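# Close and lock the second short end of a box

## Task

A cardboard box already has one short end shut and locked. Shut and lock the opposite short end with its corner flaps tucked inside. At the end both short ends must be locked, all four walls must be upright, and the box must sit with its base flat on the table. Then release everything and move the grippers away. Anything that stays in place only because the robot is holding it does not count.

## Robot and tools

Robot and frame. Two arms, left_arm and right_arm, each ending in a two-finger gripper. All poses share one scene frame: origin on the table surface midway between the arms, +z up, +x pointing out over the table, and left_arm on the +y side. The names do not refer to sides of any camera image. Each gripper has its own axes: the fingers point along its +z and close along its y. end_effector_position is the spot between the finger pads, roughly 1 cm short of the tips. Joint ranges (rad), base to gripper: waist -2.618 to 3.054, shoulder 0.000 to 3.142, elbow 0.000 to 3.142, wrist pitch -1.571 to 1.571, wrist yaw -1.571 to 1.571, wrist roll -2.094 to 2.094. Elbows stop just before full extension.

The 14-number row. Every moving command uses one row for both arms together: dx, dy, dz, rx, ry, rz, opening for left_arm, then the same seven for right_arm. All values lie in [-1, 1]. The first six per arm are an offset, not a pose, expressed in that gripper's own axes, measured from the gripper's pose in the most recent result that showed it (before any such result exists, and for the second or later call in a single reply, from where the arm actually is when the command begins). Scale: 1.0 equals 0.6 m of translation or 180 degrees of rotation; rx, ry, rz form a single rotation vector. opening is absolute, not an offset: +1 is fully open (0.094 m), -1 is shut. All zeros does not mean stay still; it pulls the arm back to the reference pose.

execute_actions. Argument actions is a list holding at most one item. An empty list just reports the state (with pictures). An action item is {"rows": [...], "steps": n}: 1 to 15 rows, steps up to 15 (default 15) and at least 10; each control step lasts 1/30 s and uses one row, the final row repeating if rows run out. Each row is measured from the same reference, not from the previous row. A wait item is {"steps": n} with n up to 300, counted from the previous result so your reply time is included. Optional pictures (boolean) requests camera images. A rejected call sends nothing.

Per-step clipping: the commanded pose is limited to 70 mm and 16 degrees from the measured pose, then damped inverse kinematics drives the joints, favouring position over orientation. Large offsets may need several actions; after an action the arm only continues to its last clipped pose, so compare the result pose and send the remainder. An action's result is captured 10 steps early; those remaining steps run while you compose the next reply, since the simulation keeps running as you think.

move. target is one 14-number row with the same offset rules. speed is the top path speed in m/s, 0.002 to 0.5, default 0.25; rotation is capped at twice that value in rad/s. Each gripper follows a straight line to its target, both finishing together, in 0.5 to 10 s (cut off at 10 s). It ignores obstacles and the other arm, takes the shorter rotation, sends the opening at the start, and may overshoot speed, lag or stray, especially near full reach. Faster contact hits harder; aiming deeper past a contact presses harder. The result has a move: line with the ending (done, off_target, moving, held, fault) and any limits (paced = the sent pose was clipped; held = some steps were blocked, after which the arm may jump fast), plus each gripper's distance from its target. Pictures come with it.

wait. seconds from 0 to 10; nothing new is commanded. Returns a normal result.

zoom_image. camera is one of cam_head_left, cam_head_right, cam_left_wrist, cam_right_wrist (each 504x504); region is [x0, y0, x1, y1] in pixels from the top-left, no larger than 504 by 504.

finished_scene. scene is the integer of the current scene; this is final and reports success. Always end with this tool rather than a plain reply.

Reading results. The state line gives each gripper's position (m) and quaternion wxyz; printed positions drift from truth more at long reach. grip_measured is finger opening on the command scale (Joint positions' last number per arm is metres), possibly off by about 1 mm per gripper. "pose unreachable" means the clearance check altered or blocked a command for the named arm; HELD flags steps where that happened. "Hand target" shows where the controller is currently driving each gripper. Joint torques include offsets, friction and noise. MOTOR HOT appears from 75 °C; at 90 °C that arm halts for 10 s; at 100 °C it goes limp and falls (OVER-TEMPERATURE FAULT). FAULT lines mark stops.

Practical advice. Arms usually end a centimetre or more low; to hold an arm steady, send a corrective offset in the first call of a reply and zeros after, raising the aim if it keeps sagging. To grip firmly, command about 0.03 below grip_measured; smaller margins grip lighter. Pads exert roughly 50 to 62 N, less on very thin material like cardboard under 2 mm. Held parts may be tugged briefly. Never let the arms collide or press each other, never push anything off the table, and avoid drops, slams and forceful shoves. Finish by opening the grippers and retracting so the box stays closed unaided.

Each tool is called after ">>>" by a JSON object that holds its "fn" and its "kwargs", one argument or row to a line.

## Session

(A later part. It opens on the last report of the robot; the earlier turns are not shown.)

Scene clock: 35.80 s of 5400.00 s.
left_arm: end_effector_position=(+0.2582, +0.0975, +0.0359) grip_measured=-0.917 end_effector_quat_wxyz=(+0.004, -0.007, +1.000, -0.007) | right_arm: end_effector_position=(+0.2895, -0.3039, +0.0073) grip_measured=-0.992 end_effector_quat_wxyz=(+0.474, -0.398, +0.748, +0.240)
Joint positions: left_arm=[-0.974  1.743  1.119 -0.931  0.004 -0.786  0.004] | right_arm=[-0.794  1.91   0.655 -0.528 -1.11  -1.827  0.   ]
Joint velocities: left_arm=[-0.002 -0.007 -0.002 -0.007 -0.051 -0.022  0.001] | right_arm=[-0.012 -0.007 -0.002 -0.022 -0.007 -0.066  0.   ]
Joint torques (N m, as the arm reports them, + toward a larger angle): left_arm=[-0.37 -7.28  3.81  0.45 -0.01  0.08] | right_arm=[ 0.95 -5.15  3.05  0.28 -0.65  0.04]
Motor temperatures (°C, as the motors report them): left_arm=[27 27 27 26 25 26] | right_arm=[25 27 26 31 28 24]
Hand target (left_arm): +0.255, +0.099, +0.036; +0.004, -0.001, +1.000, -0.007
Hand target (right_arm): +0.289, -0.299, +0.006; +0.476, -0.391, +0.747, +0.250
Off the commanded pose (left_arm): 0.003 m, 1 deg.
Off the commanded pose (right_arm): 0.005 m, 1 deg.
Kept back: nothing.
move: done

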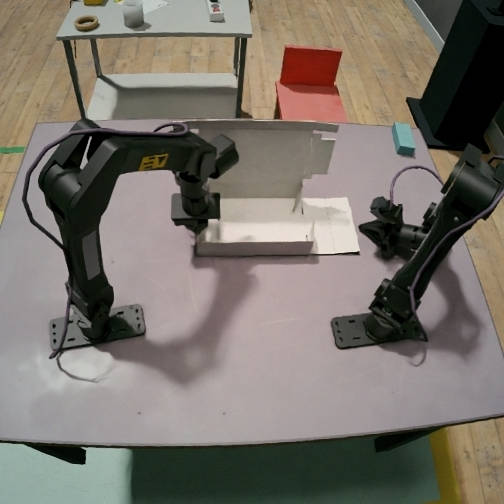

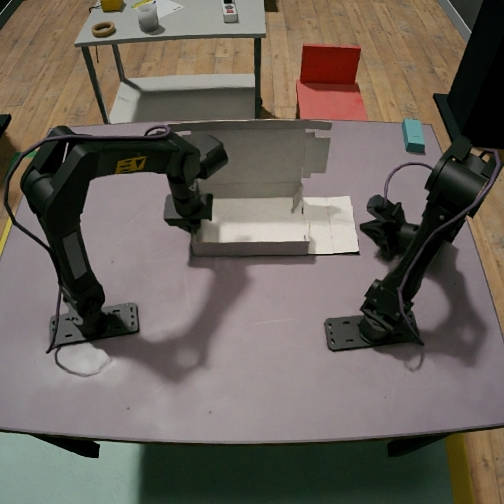

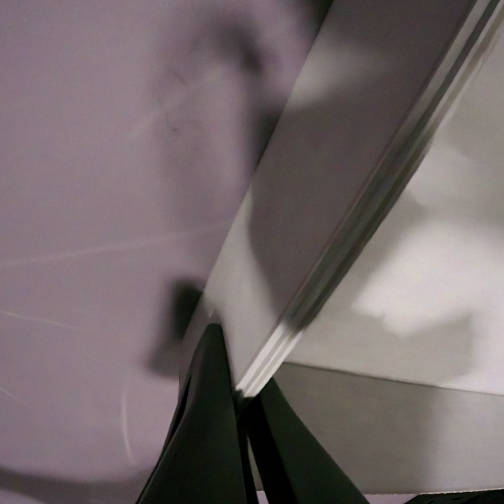

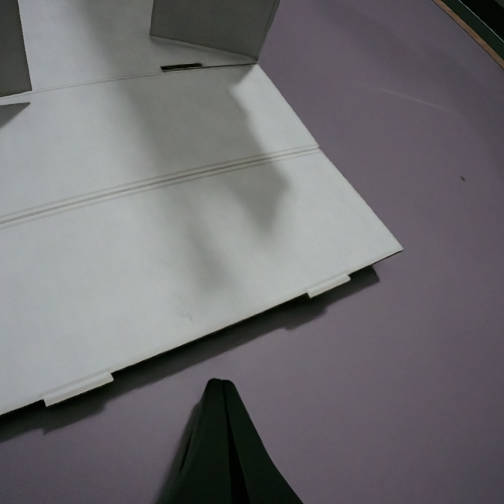

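>>> {"fn": "move", "kwargs": {
  "target": [0.005,-0.005,0,0.005,0,0.004,-0.945,-0.0345,0.038,0.078,0,0,0,-1.0],
  "speed": 0.05
}}

Scene clock: 37.97 s of 5400.00 s.
left_arm: end_effector_position=(+0.2549, +0.1032, +0.0359) grip_measured=-0.917 end_effector_quat_wxyz=(-0.001, -0.018, +1.000, +0.006) | right_arm: end_effector_position=(+0.3087, -0.2604, +0.0078) grip_measured=-0.992 end_effector_quat_wxyz=(+0.483, -0.400, +0.746, +0.223)
Joint positions: left_arm=[-0.974  1.743  1.119 -0.956 -0.006 -0.807  0.004] | right_arm=[-0.58   1.784  0.451  0.049 -1.101 -1.312  0.   ]
Joint velocities: left_arm=[ 0.002  0.017 -0.007 -0.022  0.007 -0.051  0.   ] | right_arm=[ 0.012  0.007 -0.032  0.037  0.022  0.066 -0.   ]
Joint torques (N m, as the arm reports them, + toward a larger angle): left_arm=[-0.7  -7.22  3.87  0.69  0.18  0.27] | right_arm=[ 1.89 -5.78  1.24  0.96 -0.49  0.  ]
Motor temperatures (°C, as the motors report them): left_arm=[27 27 27 26 25 26] | right_arm=[25 27 26 31 28 24]
Hand target (left_arm): +0.255, +0.095, +0.036; +0.004, -0.001, +1.000, -0.014
Hand target (right_arm): +0.300, -0.250, +0.006; +0.474, -0.397, +0.749, +0.239
Off the commanded pose (left_arm): 0.009 m, 3 deg.
Off the commanded pose (right_arm): 0.015 m, 2 deg.
Kept back: nothing.
move: off_target (left_arm, right_arm)

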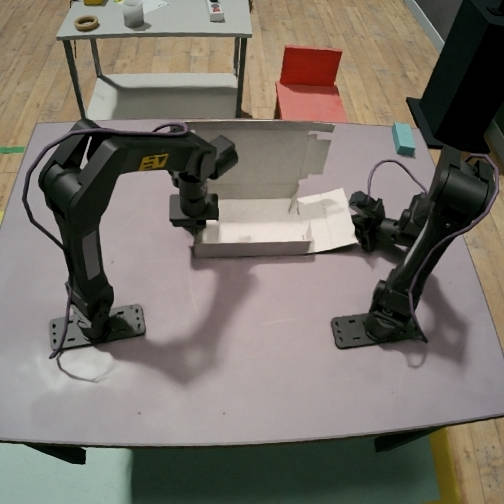

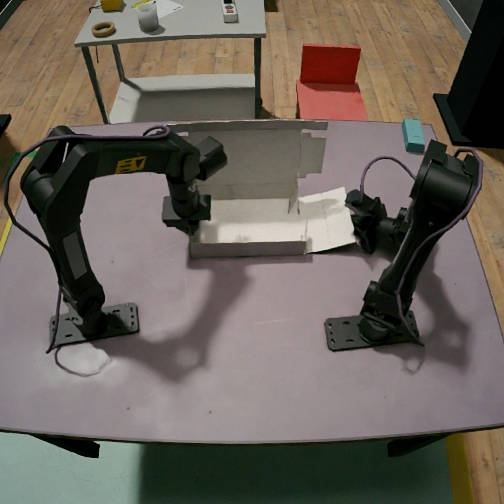

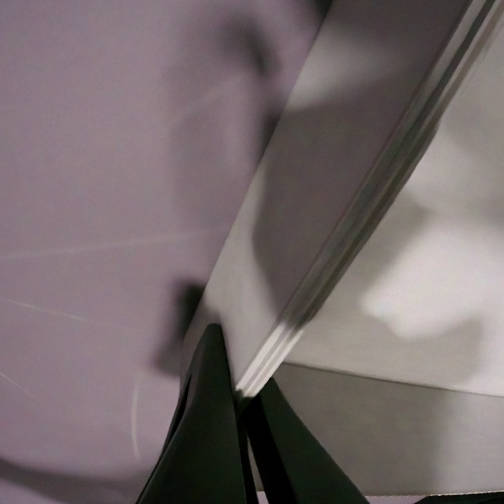

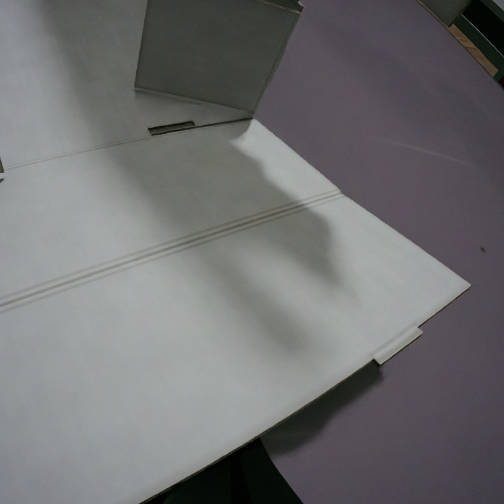

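>>> {"fn": "move", "kwargs": {
  "target": [0.002,-0.03,0,0.025,0,0.015,-0.945,-0.112,0.077,0.030,-0.050,-0.003,-0.024,-1.0],
  "speed": 0.07
}}

Scene clock: 41.50 s of 5400.00 s.
left_arm: end_effector_position=(+0.2545, +0.1016, +0.0359) grip_measured=-0.917 end_effector_quat_wxyz=(-0.003, -0.010, +1.000, +0.002) | right_arm: end_effector_position=(+0.3059, -0.2108, +0.0494) grip_measured=-0.992 end_effector_quat_wxyz=(+0.463, -0.466, +0.720, +0.224)
Joint positions: left_arm=[-0.974  1.743  1.119 -0.953  0.002 -0.791  0.004] | right_arm=[-0.366  1.516  0.451 -0.064 -1.022 -1.188  0.   ]
Joint velocities: left_arm=[-0.017 -0.017 -0.017 -0.007 -0.022 -0.022  0.   ] | right_arm=[-0.017  0.002  0.017 -0.037  0.095  0.051 -0.001]
Joint torques (N m, as the arm reports them, + toward a larger angle): left_arm=[-1.   -6.97  4.11  0.83  0.47  0.14] | right_arm=[ 2.47 -5.2   5.35  0.82 -0.92  0.02]
Motor temperatures (°C, as the motors report them): left_arm=[27 27 27 26 25 26] | right_arm=[25 27 26 30 28 24]
Hand target (left_arm): +0.254, +0.086, +0.036; -0.001, +0.006, +0.999, -0.033
Hand target (right_arm): +0.296, -0.196, +0.057; +0.462, -0.464, +0.709, +0.262
Off the commanded pose (left_arm): 0.016 m, 4 deg.
Off the commanded pose (right_arm): 0.021 m, 5 deg.
Kept back: nothing.
move: off_target (left_arm, right_arm)

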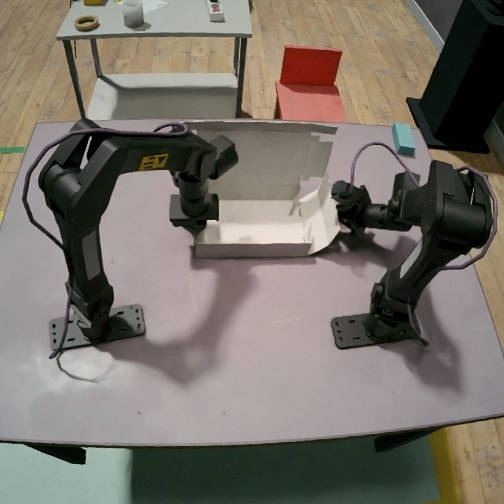

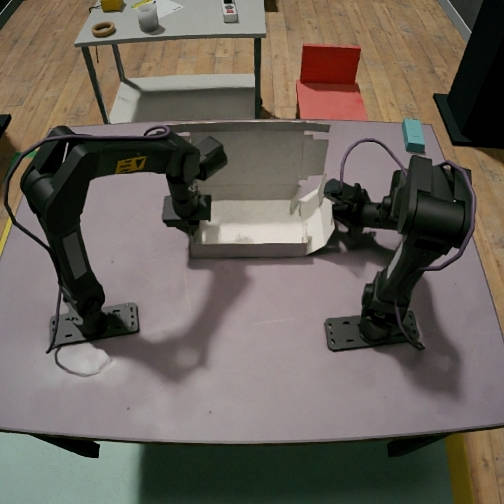

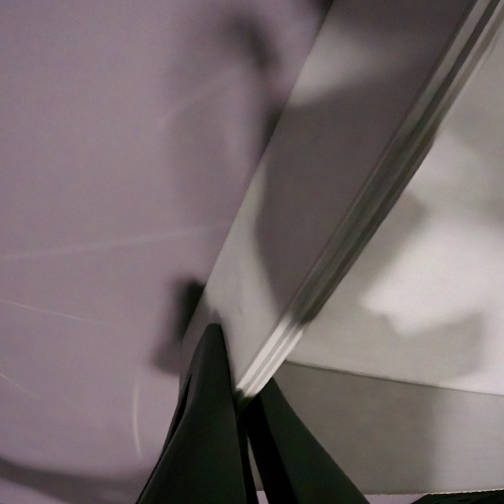

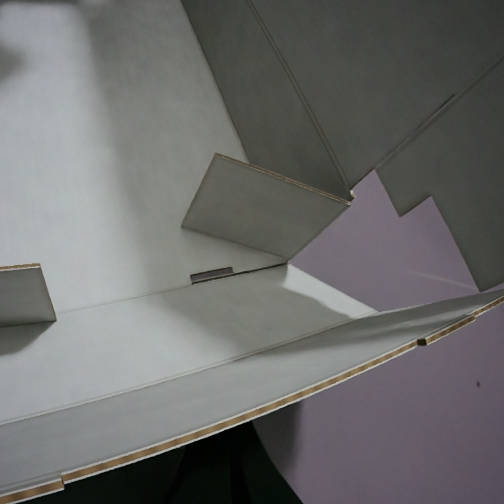

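>>> {"fn": "zoom_image", "kwargs": {
  "camera": "cam_head_left",
  "region": [280, 160, 390, 270]
}}

Region (280, 160, 390, 270) of cam_head_left's 504x504 image, scaled by 4.582, with more detail than that image has.

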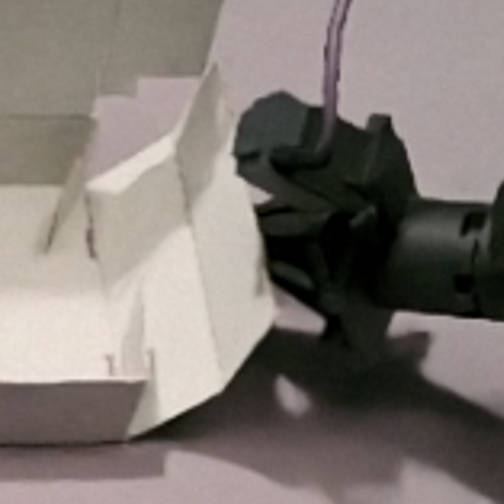

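>>> {"fn": "move", "kwargs": {
  "target": [0.002,-0.035,0,0.028,0,0.010,-0.945,-0.052,0.066,0.067,-0.055,-0.032,0.012,-1.0],
  "speed": 0.07
}}

Scene clock: 44.23 s of 5400.00 s.
left_arm: end_effector_position=(+0.2534, +0.1042, +0.0359) grip_measured=-0.917 end_effector_quat_wxyz=(-0.004, -0.016, +1.000, +0.008) | right_arm: end_effector_position=(+0.3124, -0.1640, +0.0585) grip_measured=-0.992 end_effector_quat_wxyz=(+0.467, -0.481, +0.690, +0.272)
Joint positions: left_arm=[-0.974  1.743  1.119 -0.964 -0.005 -0.803  0.004] | right_arm=[-0.19   1.556  0.451  0.138 -1.041 -0.977  0.   ]
Joint velocities: left_arm=[-0.027 -0.017 -0.017  0.022  0.037 -0.081 -0.   ] | right_arm=[-0.007 -0.012 -0.007  0.007  0.051 -0.037 -0.   ]
Joint torques (N m, as the arm reports them, + toward a larger angle): left_arm=[-1.3  -6.98  4.22  0.93  0.64  0.26] | right_arm=[ 3.06 -3.13  3.05  1.35 -0.91  0.14]
Motor temperatures (°C, as the motors report them): left_arm=[27 27 27 26 25 26] | right_arm=[25 27 26 30 28 24]
Hand target (left_arm): +0.253, +0.082, +0.037; -0.003, +0.007, +0.999, -0.041
Hand target (right_arm): +0.294, -0.149, +0.054; +0.451, -0.479, +0.683, +0.316
Off the commanded pose (left_arm): 0.024 m, 6 deg.
Off the commanded pose (right_arm): 0.025 m, 5 deg.
Kept back: nothing.
move: off_target (left_arm, right_arm)

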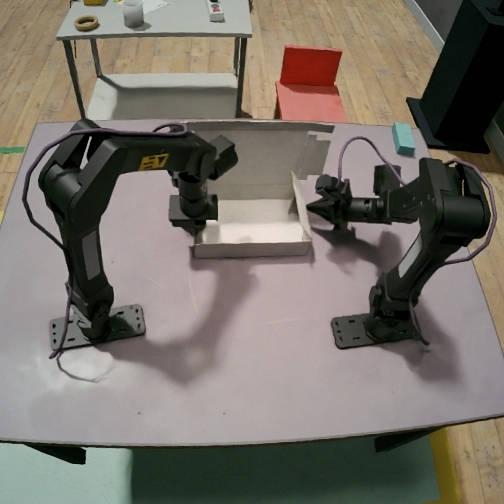

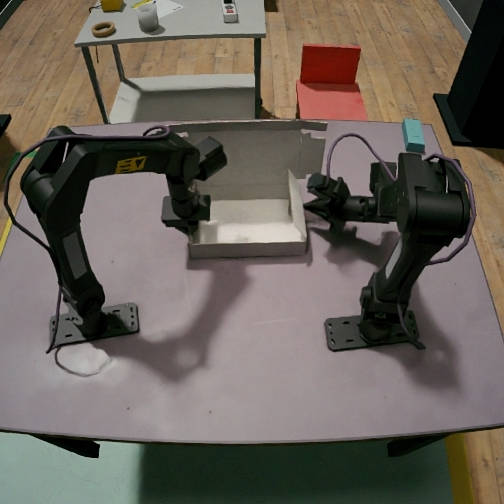

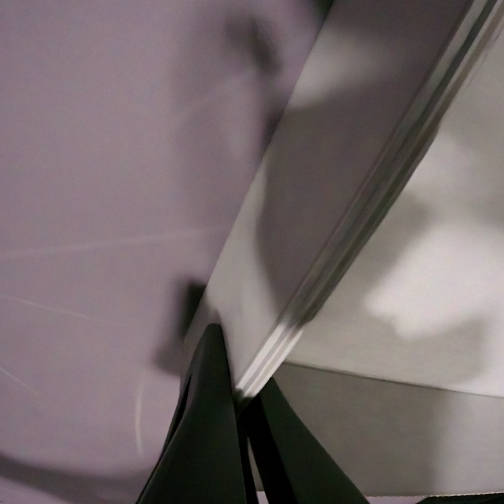

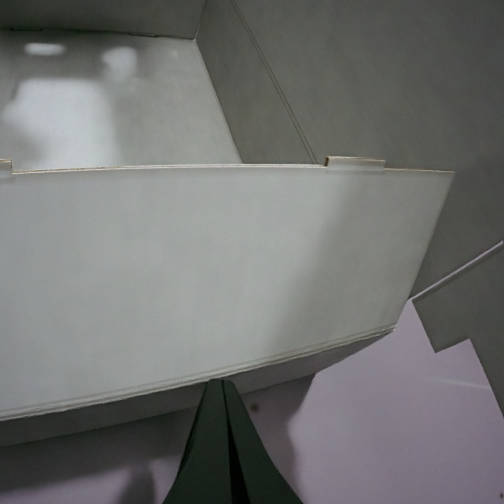

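>>> {"fn": "move", "kwargs": {
  "target": [-0.003,-0.009,0,0.008,0,0.008,-0.945,0.066,-0.044,-0.088,0,0,0,-1.0],
  "speed": 0.08
}}

>>> {"fn": "zoom_image", "kwargs": {
  "camera": "cam_head_left",
  "region": [280, 160, 390, 270]
}}

Scene clock: 47.33 s of 5400.00 s.
left_arm: end_effector_position=(+0.2544, +0.1020, +0.0359) grip_measured=-0.917 end_effector_quat_wxyz=(-0.003, -0.008, +1.000, +0.002) | right_arm: end_effector_position=(+0.3073, -0.2309, +0.0393) grip_measured=-0.993 end_effector_quat_wxyz=(+0.456, -0.488, +0.695, +0.266)
Joint positions: left_arm=[-0.974  1.743  1.119 -0.955  0.001 -0.788  0.004] | right_arm=[-0.474  1.734  0.635 -0.405 -1.112 -1.58   0.   ]
Joint velocities: left_arm=[-0.007  0.007  0.002 -0.051 -0.095 -0.022 -0.   ] | right_arm=[ 0.012  0.007  0.002 -0.081 -0.007  0.022  0.001]
Joint torques (N m, as the arm reports them, + toward a larger angle): left_arm=[ 0.13 -6.29  4.75  0.46  0.11  0.11] | right_arm=[-1.26 -4.44  7.09  0.41 -0.79 -0.17]
Motor temperatures (°C, as the motors report them): left_arm=[27 27 27 26 26 26] | right_arm=[25 27 26 30 28 24]
Hand target (left_arm): +0.255, +0.099, +0.036; -0.004, -0.004, +1.000, -0.005
Hand target (right_arm): +0.312, -0.234, +0.046; +0.466, -0.481, +0.690, +0.273
Off the commanded pose (left_arm): 0.003 m, 1 deg.
Off the commanded pose (right_arm): 0.009 m, 2 deg.
Kept back: nothing.
move: done

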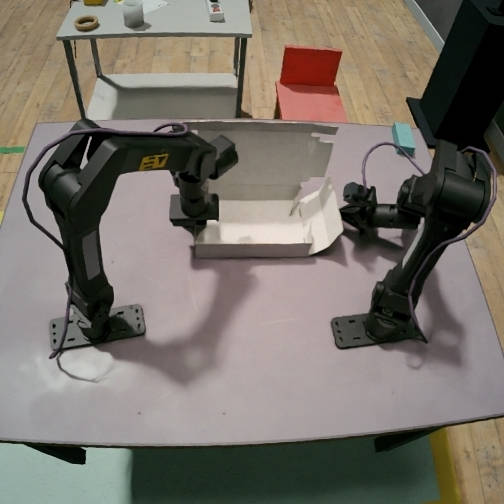

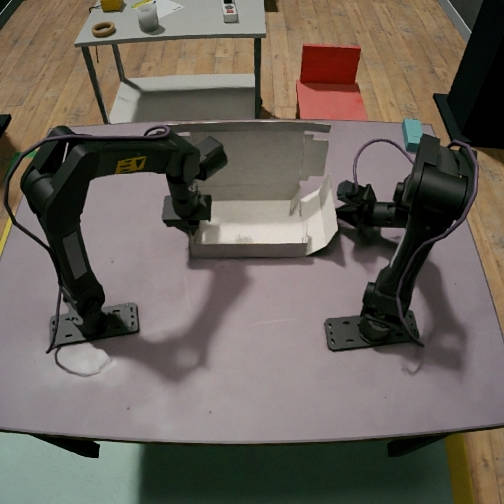

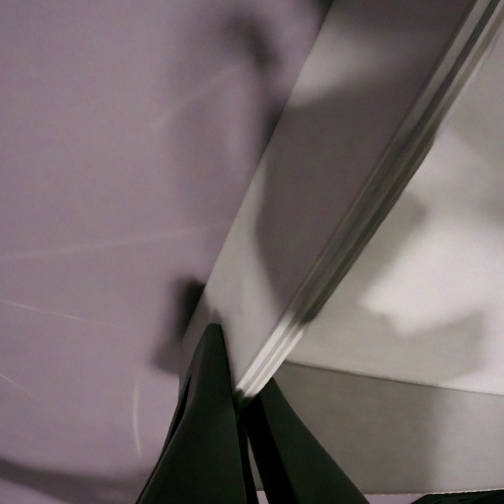

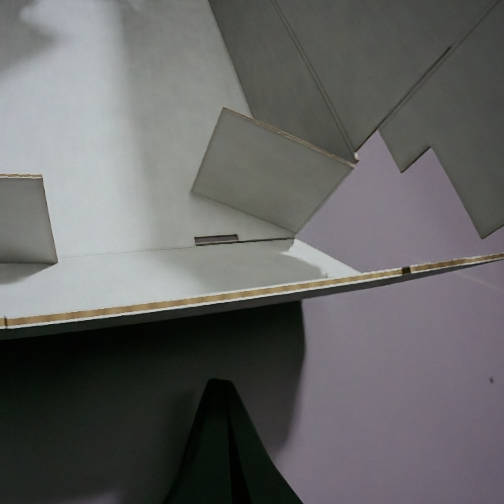

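Region (280, 160, 390, 270) of cam_head_left's 504x504 image, scaled by 4.582, with more detail than that image has.

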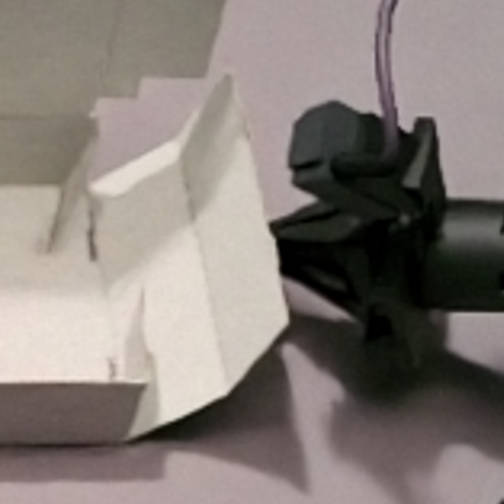

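>>> {"fn": "move", "kwargs": {
  "target": [0,-0.004,0,0.004,0,0.003,-0.945,-0.130,-0.036,-0.092,0.294,0.105,0.237,-1.0],
  "speed": 0.35
}}

Scene clock: 54.90 s of 5400.00 s.
left_arm: end_effector_position=(+0.2544, +0.1020, +0.0359) grip_measured=-0.917 end_effector_quat_wxyz=(-0.003, -0.008, +1.000, +0.002) | right_arm: end_effector_position=(+0.3113, -0.2546, +0.1246) grip_measured=-0.993 end_effector_quat_wxyz=(+0.377, +0.000, +0.926, -0.003)
Joint positions: left_arm=[-0.974  1.743  1.119 -0.955  0.001 -0.787  0.004] | right_arm=[ 0.124  0.945  0.588 -0.452  0.146  0.143  0.   ]
Joint velocities: left_arm=[-0.022 -0.017 -0.017 -0.037 -0.022 -0.066  0.   ] | right_arm=[-0.007  0.022 -0.017  0.022  0.037 -0.007  0.   ]
Joint torques (N m, as the arm reports them, + toward a larger angle): left_arm=[-0.06 -6.61  4.44  0.47  0.08  0.08] | right_arm=[ 0.92 -0.87 10.43  1.83  0.08  0.04]
Motor temperatures (°C, as the motors report them): left_arm=[27 27 27 26 25 26] | right_arm=[25 27 26 30 28 24]
Hand target (left_arm): +0.254, +0.100, +0.036; -0.003, -0.004, +1.000, -0.004
Hand target (right_arm): +0.316, -0.251, +0.136; +0.387, +0.003, +0.922, -0.000
Off the commanded pose (left_arm): 0.002 m, 1 deg.
Off the commanded pose (right_arm): 0.012 m, 1 deg.
Kept back: nothing.
After step 90, 2.00 s passed at rest.
move: off_target (right_arm)

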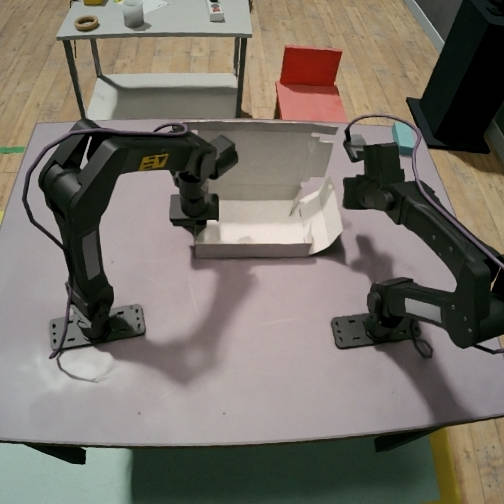

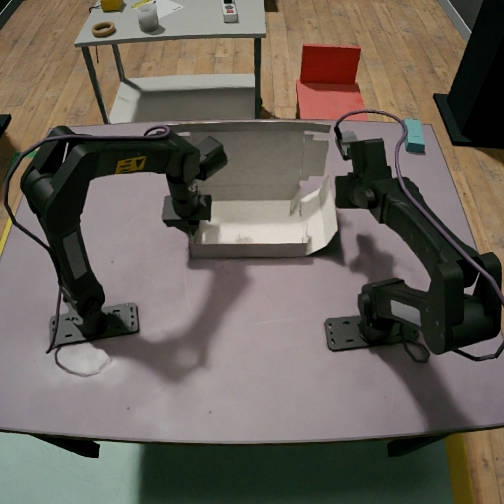

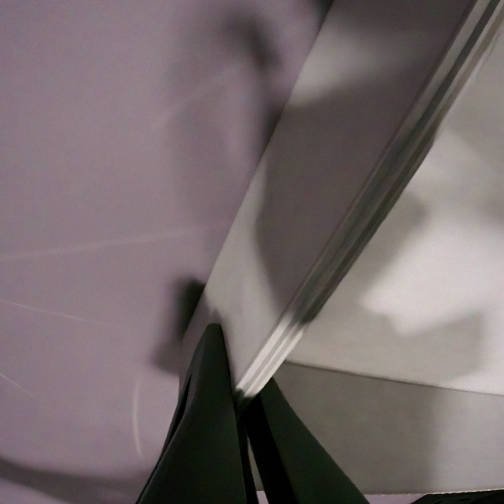

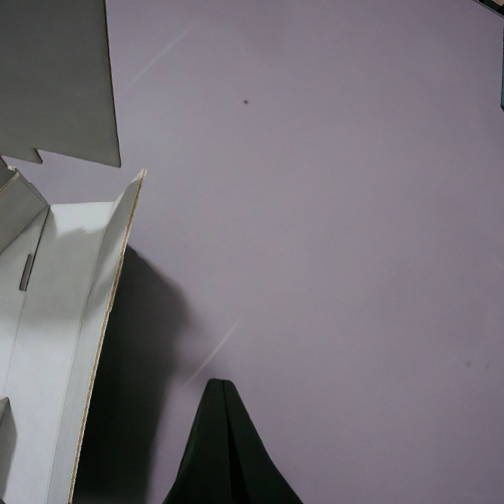

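>>> {"fn": "move", "kwargs": {
  "target": [0,-0.004,0,0.004,0,0.003,-0.945,0.031,0.170,-0.019,0,-0.004,0,0.617],
  "speed": 0.2
}}

Scene clock: 56.70 s of 5400.00 s.
left_arm: end_effector_position=(+0.2544, +0.1020, +0.0359) grip_measured=-0.917 end_effector_quat_wxyz=(-0.003, -0.008, +1.000, +0.002) | right_arm: end_effector_position=(+0.2855, -0.1570, +0.1091) grip_measured=+0.615 end_effector_quat_wxyz=(+0.374, -0.006, +0.927, -0.006)
Joint positions: left_arm=[-0.974  1.743  1.119 -0.955  0.001 -0.787  0.004] | right_arm=[ 0.688  1.117  0.635 -0.485  0.506  0.591  0.076]
Joint velocities: left_arm=[-0.027  0.017 -0.017  0.007  0.007  0.051  0.   ] | right_arm=[ 0.007  0.002 -0.002  0.037  0.022  0.022 -0.   ]
Joint torques (N m, as the arm reports them, + toward a larger angle): left_arm=[-0.06 -6.6   4.44  0.47  0.08  0.08] | right_arm=[ 1.17 -1.8   9.93  1.53  0.46  0.09]
Motor temperatures (°C, as the motors report them): left_arm=[27 27 27 26 25 26] | right_arm=[25 27 27 30 28 24]
Hand target (left_arm): +0.254, +0.100, +0.036; -0.003, -0.004, +1.000, -0.004
Hand target (right_arm): +0.289, -0.152, +0.119; +0.384, -0.000, +0.923, -0.003
Off the commanded pose (left_arm): 0.002 m, 1 deg.
Off the commanded pose (right_arm): 0.012 m, 1 deg.
Kept back: nothing.
move: off_target (right_arm)

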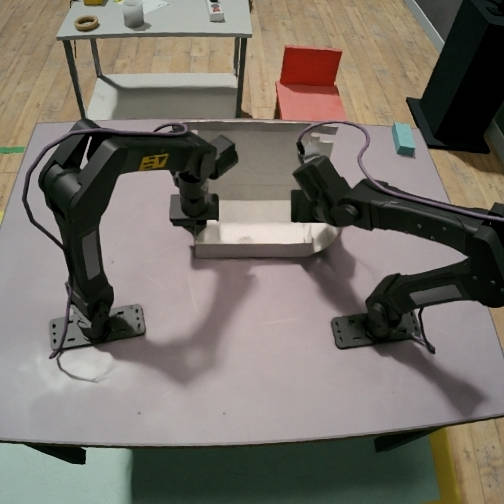

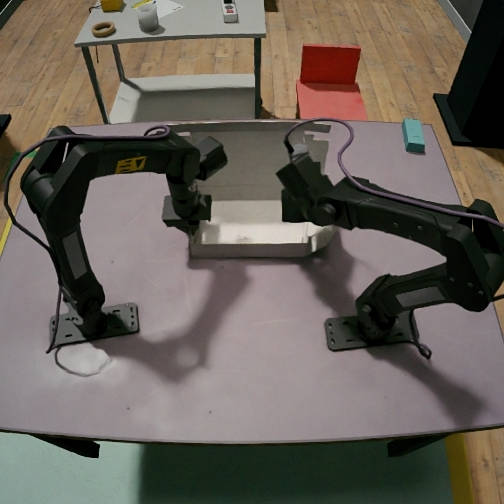

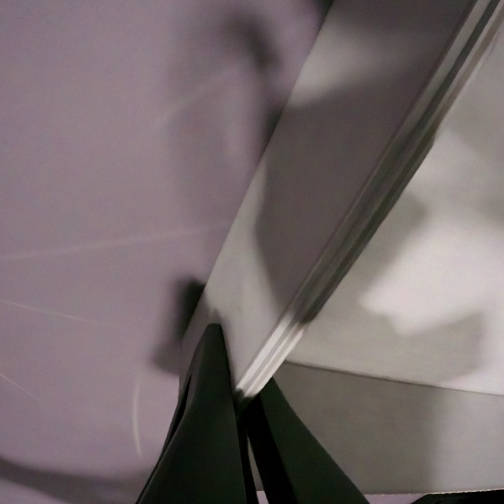

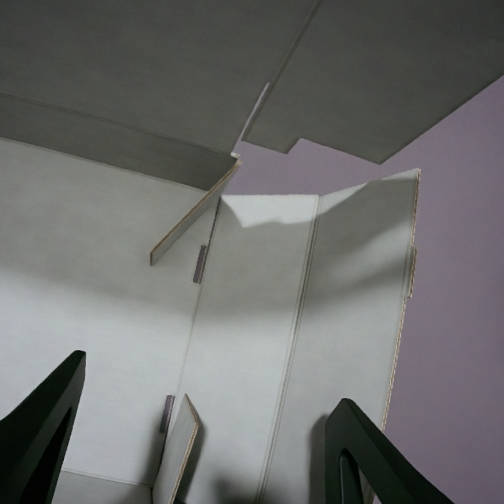

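>>> {"fn": "move", "kwargs": {
  "target": [0,-0.004,0,0.004,0,0.003,-0.945,0.029,0.001,0.132,0,-0.006,0,0.617],
  "speed": 0.12
}}

Scene clock: 58.50 s of 5400.00 s.
left_arm: end_effector_position=(+0.2544, +0.1018, +0.0359) grip_measured=-0.917 end_effector_quat_wxyz=(-0.003, -0.008, +1.000, +0.002) | right_arm: end_effector_position=(+0.3281, -0.1500, +0.0470) grip_measured=+0.615 end_effector_quat_wxyz=(+0.386, -0.007, +0.922, +0.003)
Joint positions: left_arm=[-0.974  1.743  1.119 -0.954  0.002 -0.787  0.004] | right_arm=[0.576 1.402 0.514 0.002 0.437 0.479 0.076]
Joint velocities: left_arm=[-0.002 -0.002  0.002 -0.095  0.066 -0.007 -0.001] | right_arm=[-0.007 -0.007 -0.012  0.007 -0.022 -0.037  0.   ]
Joint torques (N m, as the arm reports them, + toward a larger angle): left_arm=[-0.06 -6.6   4.44  0.46  0.08  0.08] | right_arm=[-0.95 -3.19  4.62  1.85  0.27 -0.11]
Motor temperatures (°C, as the motors report them): left_arm=[27 27 27 26 25 26] | right_arm=[25 26 27 31 28 24]
Hand target (left_arm): +0.254, +0.100, +0.036; -0.003, -0.004, +1.000, -0.004
Hand target (right_arm): +0.326, -0.158, +0.040; +0.382, -0.006, +0.924, -0.006
Off the commanded pose (left_arm): 0.002 m, 1 deg.
Off the commanded pose (right_arm): 0.010 m, 1 deg.
Kept back: nothing.
move: done

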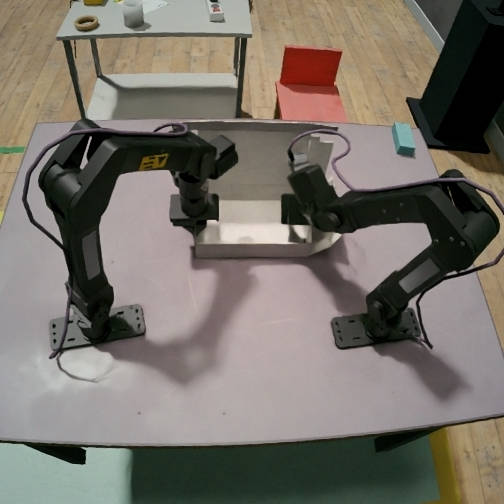

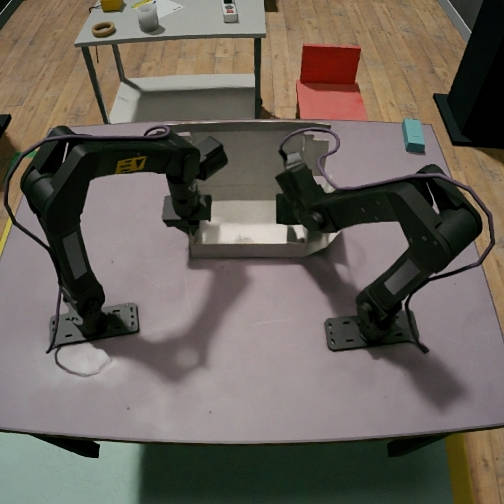

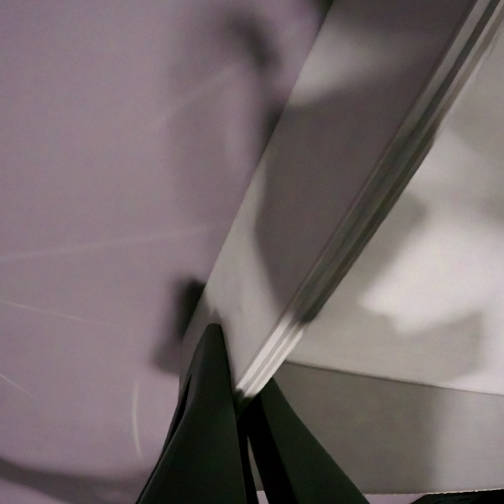

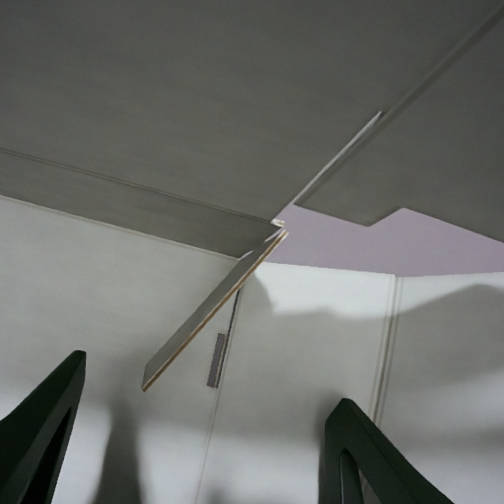

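>>> {"fn": "move", "kwargs": {
  "target": [0,-0.004,0,0.004,0,0.003,-0.945,0.030,-0.034,0.071,0,0,0,0.617],
  "speed": 0.07
}}

Scene clock: 60.10 s of 5400.00 s.
left_arm: end_effector_position=(+0.2547, +0.1014, +0.0359) grip_measured=-0.917 end_effector_quat_wxyz=(-0.003, -0.008, +1.000, +0.001) | right_arm: end_effector_position=(+0.3571, -0.1582, +0.0246) grip_measured=+0.615 end_effector_quat_wxyz=(+0.414, -0.004, +0.910, +0.020)
Joint positions: left_arm=[-0.974  1.743  1.119 -0.952  0.002 -0.787  0.004] | right_arm=[0.474 1.561 0.46  0.319 0.369 0.387 0.076]
Joint velocities: left_arm=[-0.002 -0.007 -0.007 -0.022 -0.022  0.022  0.   ] | right_arm=[-0.012 -0.007 -0.002  0.095  0.022 -0.022 -0.   ]
Joint torques (N m, as the arm reports them, + toward a larger angle): left_arm=[-0.06 -6.61  4.45  0.46  0.07  0.08] | right_arm=[-1.51 -3.3   2.94  1.66 -0.01 -0.1 ]
Motor temperatures (°C, as the motors report them): left_arm=[27 27 27 26 25 26] | right_arm=[25 26 27 31 28 24]
Hand target (left_arm): +0.254, +0.099, +0.036; -0.003, -0.004, +1.000, -0.004
Hand target (right_arm): +0.345, -0.170, +0.005; +0.386, -0.007, +0.923, +0.004
Off the commanded pose (left_arm): 0.002 m, 1 deg.
Off the commanded pose (right_arm): 0.026 m, 4 deg.
Kept back: nothing.
move: off_target (right_arm)

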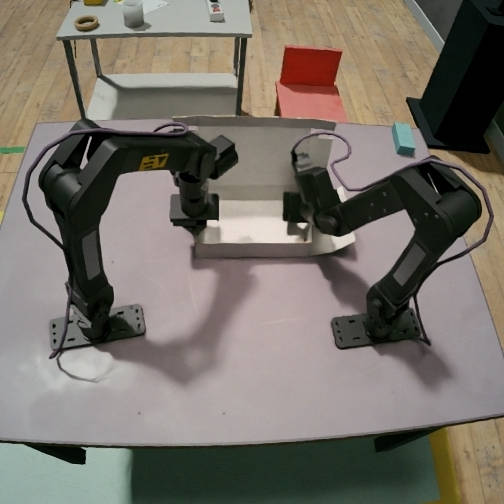

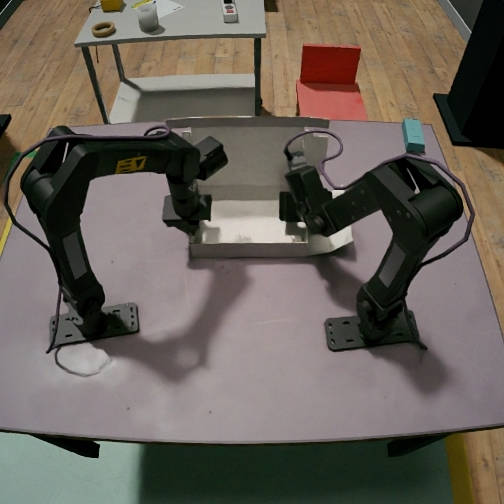

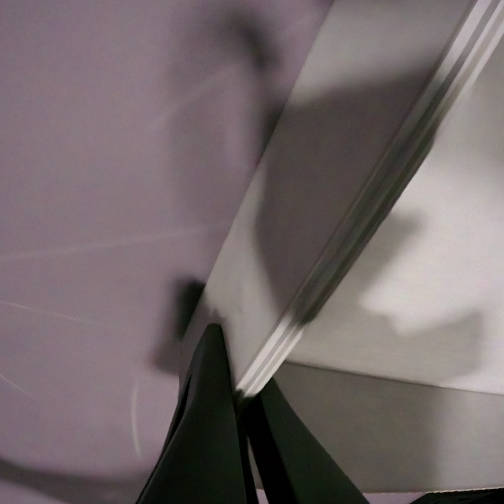

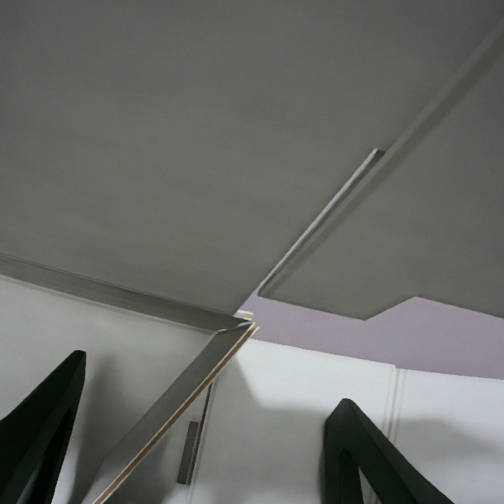

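>>> {"fn": "execute_actions", "kwargs": {
  "actions": [
    {"rows": [[0,-0.003,0,0.003,0,0.003,-0.945,0.040,-0.0216,0.0056,0.009,0.020,-0.0055,0.617],[0,-0.003,0,0.003,0,0.003,-0.945,0.0426,-0.0228,0.0055,0.009,0.021,-0.0055,0.617],[0,-0.003,0,0.003,0,0.003,-0.945,0.045,-0.0239,0.0054,0.009,0.022,-0.0055,0.617],[0,-0.003,0,0.003,0,0.003,-0.945,0.0475,-0.0251,0.0052,0.009,0.022,-0.0055,0.617],[0,-0.003,0,0.003,0,0.003,-0.945,0.0499,-0.0262,0.0051,0.010,0.023,-0.0055,0.617],[0,-0.003,0,0.003,0,0.003,-0.945,0.0523,-0.0274,0.005,0.010,0.024,-0.0055,0.617],[0,-0.003,0,0.003,0,0.003,-0.945,0.0548,-0.0285,0.0049,0.010,0.024,-0.0055,0.617],[0,-0.003,0,0.003,0,0.003,-0.945,0.0572,-0.0297,0.0048,0.011,0.025,-0.0055,0.617],[0,-0.003,0,0.003,0,0.003,-0.945,0.0597,-0.0308,0.0047,0.011,0.026,-0.0055,0.617],[0,-0.003,0,0.003,0,0.003,-0.945,0.0621,-0.032,0.0046,0.011,0.026,-0.0055,0.617],[0,-0.003,0,0.003,0,0.003,-0.945,0.0645,-0.0331,0.0044,0.012,0.027,-0.0055,0.617],[0,-0.003,0,0.003,0,0.003,-0.945,0.067,-0.0343,0.0043,0.012,0.028,-0.0055,0.617],[0,-0.003,0,0.003,0,0.003,-0.945,0.0694,-0.0354,0.0042,0.012,0.028,-0.0055,0.617],[0,-0.003,0,0.003,0,0.003,-0.945,0.0719,-0.0366,0.0041,0.013,0.029,-0.0055,0.617],[0,-0.003,0,0.003,0,0.003,-0.945,0.0743,-0.0377,0.004,0.013,0.030,-0.0055,0.617]], "steps": 15}
  ]
}}

>>> {"fn": "wait", "kwargs": {
  "seconds": 0.5
}}

Scene clock: 61.77 s of 5400.00 s.
left_arm: end_effector_position=(+0.2547, +0.1014, +0.0359) grip_measured=-0.917 end_effector_quat_wxyz=(-0.003, -0.008, +1.000, +0.001) | right_arm: end_effector_position=(+0.3568, -0.1582, +0.0244) grip_measured=+0.615 end_effector_quat_wxyz=(+0.416, -0.005, +0.909, +0.021)
Joint positions: left_arm=[-0.974  1.743  1.119 -0.952  0.002 -0.787  0.004] | right_arm=[0.474 1.561 0.453 0.333 0.368 0.385 0.076]
Joint velocities: left_arm=[-0.017  0.002  0.002 -0.066 -0.007 -0.007 -0.001] | right_arm=[ 0.017 -0.002 -0.105  0.212 -0.007 -0.007  0.   ]
Joint torques (N m, as the arm reports them, + toward a larger angle): left_arm=[-0.11 -6.62  4.39  0.47  0.07  0.02] | right_arm=[-1.46 -3.57  2.79  1.38  0.08 -0.04]
Motor temperatures (°C, as the motors report them): left_arm=[27 27 27 26 25 26] | right_arm=[25 26 26 31 28 24]
Steps of this call (steps 1 to 45: nothing new was sent; steps 46 to 50: the first 5 steps of this action). Readings (end_effector_position):
46: left_arm (+0.2547, +0.1014, +0.0359) | right_arm (+0.3574, -0.1578, +0.0250)
47: left_arm (+0.2547, +0.1014, +0.0359) | right_arm (+0.3574, -0.1578, +0.0250)
49: left_arm (+0.2547, +0.1014, +0.0359) | right_arm (+0.3571, -0.1579, +0.0247)
50: the state above

Scene clock: 62.60 s of 5400.00 s.
left_arm: end_effector_position=(+0.2547, +0.1014, +0.0359) grip_measured=-0.917 end_effector_quat_wxyz=(-0.003, -0.008, +1.000, +0.001) | right_arm: end_effector_position=(+0.3571, -0.1580, +0.0264) grip_measured=+0.615 end_effector_quat_wxyz=(+0.432, -0.000, +0.901, +0.031)
Joint positions: left_arm=[-0.974  1.743  1.119 -0.952  0.002 -0.786  0.004] | right_arm=[0.474 1.561 0.42  0.407 0.368 0.385 0.076]
Joint velocities: left_arm=[-0.007 -0.007  0.002  0.066 -0.022  0.022 -0.001] | right_arm=[-0.007 -0.012 -0.007 -0.007 -0.037  0.051  0.001]
Joint torques (N m, as the arm reports them, + toward a larger angle): left_arm=[-0.05 -6.57  4.47  0.45  0.06  0.07] | right_arm=[-1.49 -3.57  1.54  1.13  0.02  0.05]
Motor temperatures (°C, as the motors report them): left_arm=[27 27 27 26 25 26] | right_arm=[25 26 26 31 28 24]
Hand target (left_arm): +0.255, +0.100, +0.036; -0.003, -0.004, +1.000, -0.004
Hand target (right_arm): +0.329, -0.180, -0.009; +0.371, -0.004, +0.929, -0.002
Off the commanded pose (left_arm): 0.002 m, 1 deg.
Off the commanded pose (right_arm): 0.051 m, 9 deg.
Kept back: nothing.
Steps of this call (steps 1 to 10: the last 10 steps of your previous action; steps 11 to 25: nothing new was sent). Readings (end_effector_position):
1: left_arm (+0.2547, +0.1014, +0.0359) | right_arm (+0.3565, -0.1583, +0.0242)
2: left_arm (+0.2547, +0.1014, +0.0359) | right_arm (+0.3564, -0.1584, +0.0242)
4: left_arm (+0.2547, +0.1014, +0.0359) | right_arm (+0.3564, -0.1584, +0.0244)
8: left_arm (+0.2547, +0.1014, +0.0359) | right_arm (+0.3566, -0.1583, +0.0251)
25: the state above

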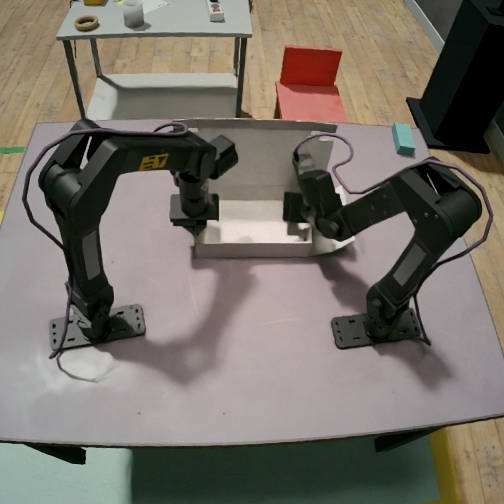

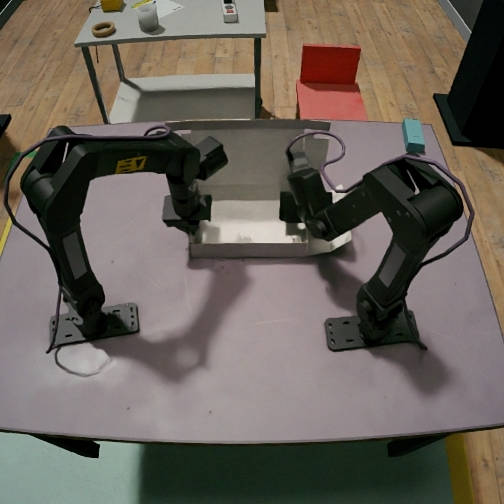

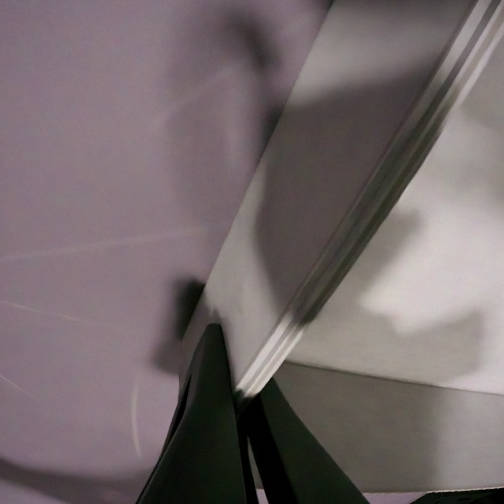

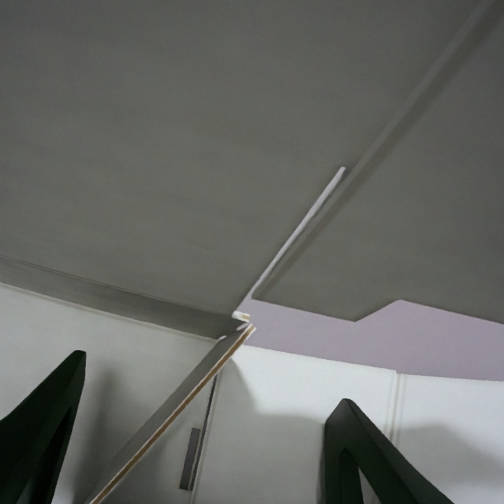

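>>> {"fn": "move", "kwargs": {
  "target": [0.003,-0.003,0,0.003,0,0.01,-0.945,0.039,-0.018,-0.0015,0.019,0.111,-0.005,0.617],
  "speed": 0.12
}}

Scene clock: 66.50 s of 5400.00 s.
left_arm: end_effector_position=(+0.2548, +0.1014, +0.0359) grip_measured=-0.917 end_effector_quat_wxyz=(-0.002, -0.004, +1.000, +0.001) | right_arm: end_effector_position=(+0.3539, -0.1563, +0.0234) grip_measured=+0.615 end_effector_quat_wxyz=(+0.313, -0.010, +0.950, +0.018)
Joint positions: left_arm=[-0.974  1.743  1.119 -0.952  0.002 -0.778  0.004] | right_arm=[ 0.428  1.563  0.648 -0.064  0.254  0.405  0.076]
Joint velocities: left_arm=[ 0.002 -0.012  0.007  0.066  0.022 -0.051  0.   ] | right_arm=[-0.002 -0.007  0.002  0.007  0.051  0.022  0.001]
Joint torques (N m, as the arm reports them, + toward a larger angle): left_arm=[-0.41 -6.91  4.14  0.46  0.05  0.17] | right_arm=[-1.49 -3.56  7.59  0.81  0.02  0.16]
Motor temperatures (°C, as the motors report them): left_arm=[27 27 27 26 25 26] | right_arm=[25 26 26 31 28 24]
Hand target (left_arm): +0.253, +0.100, +0.036; -0.003, +0.008, +1.000, -0.003
Hand target (right_arm): +0.342, -0.168, +0.008; +0.271, -0.001, +0.963, -0.000
Off the commanded pose (left_arm): 0.003 m, 1 deg.
Off the commanded pose (right_arm): 0.023 m, 6 deg.
Kept back: nothing.
move: off_target (right_arm)

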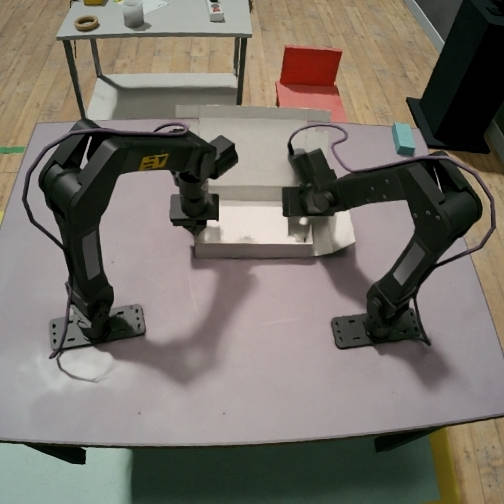

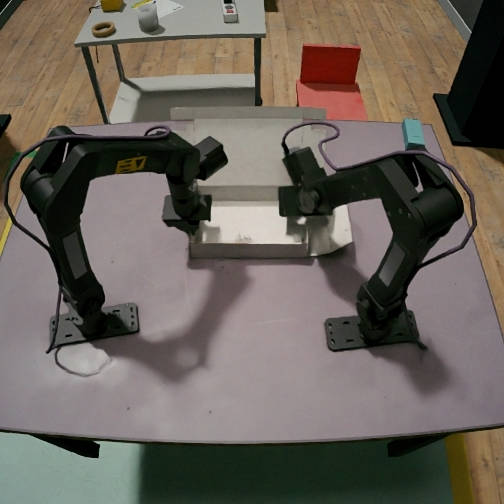

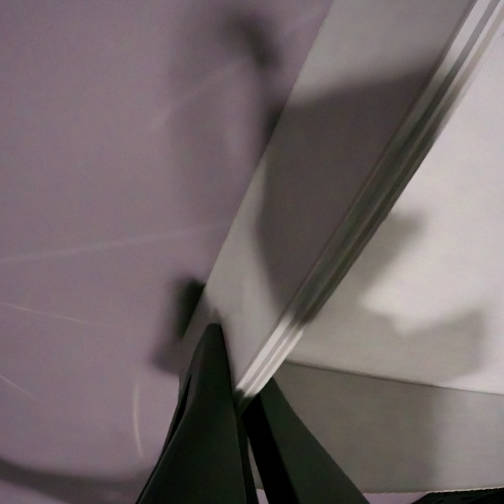

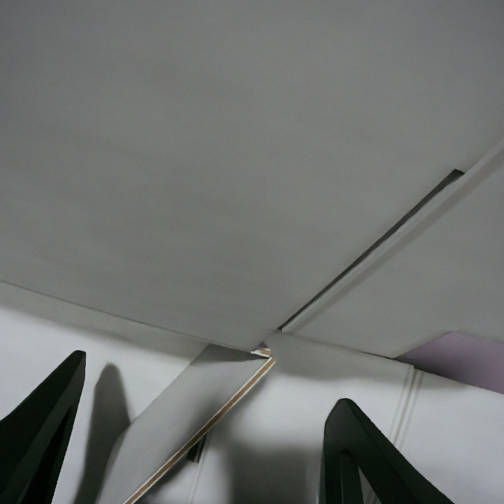

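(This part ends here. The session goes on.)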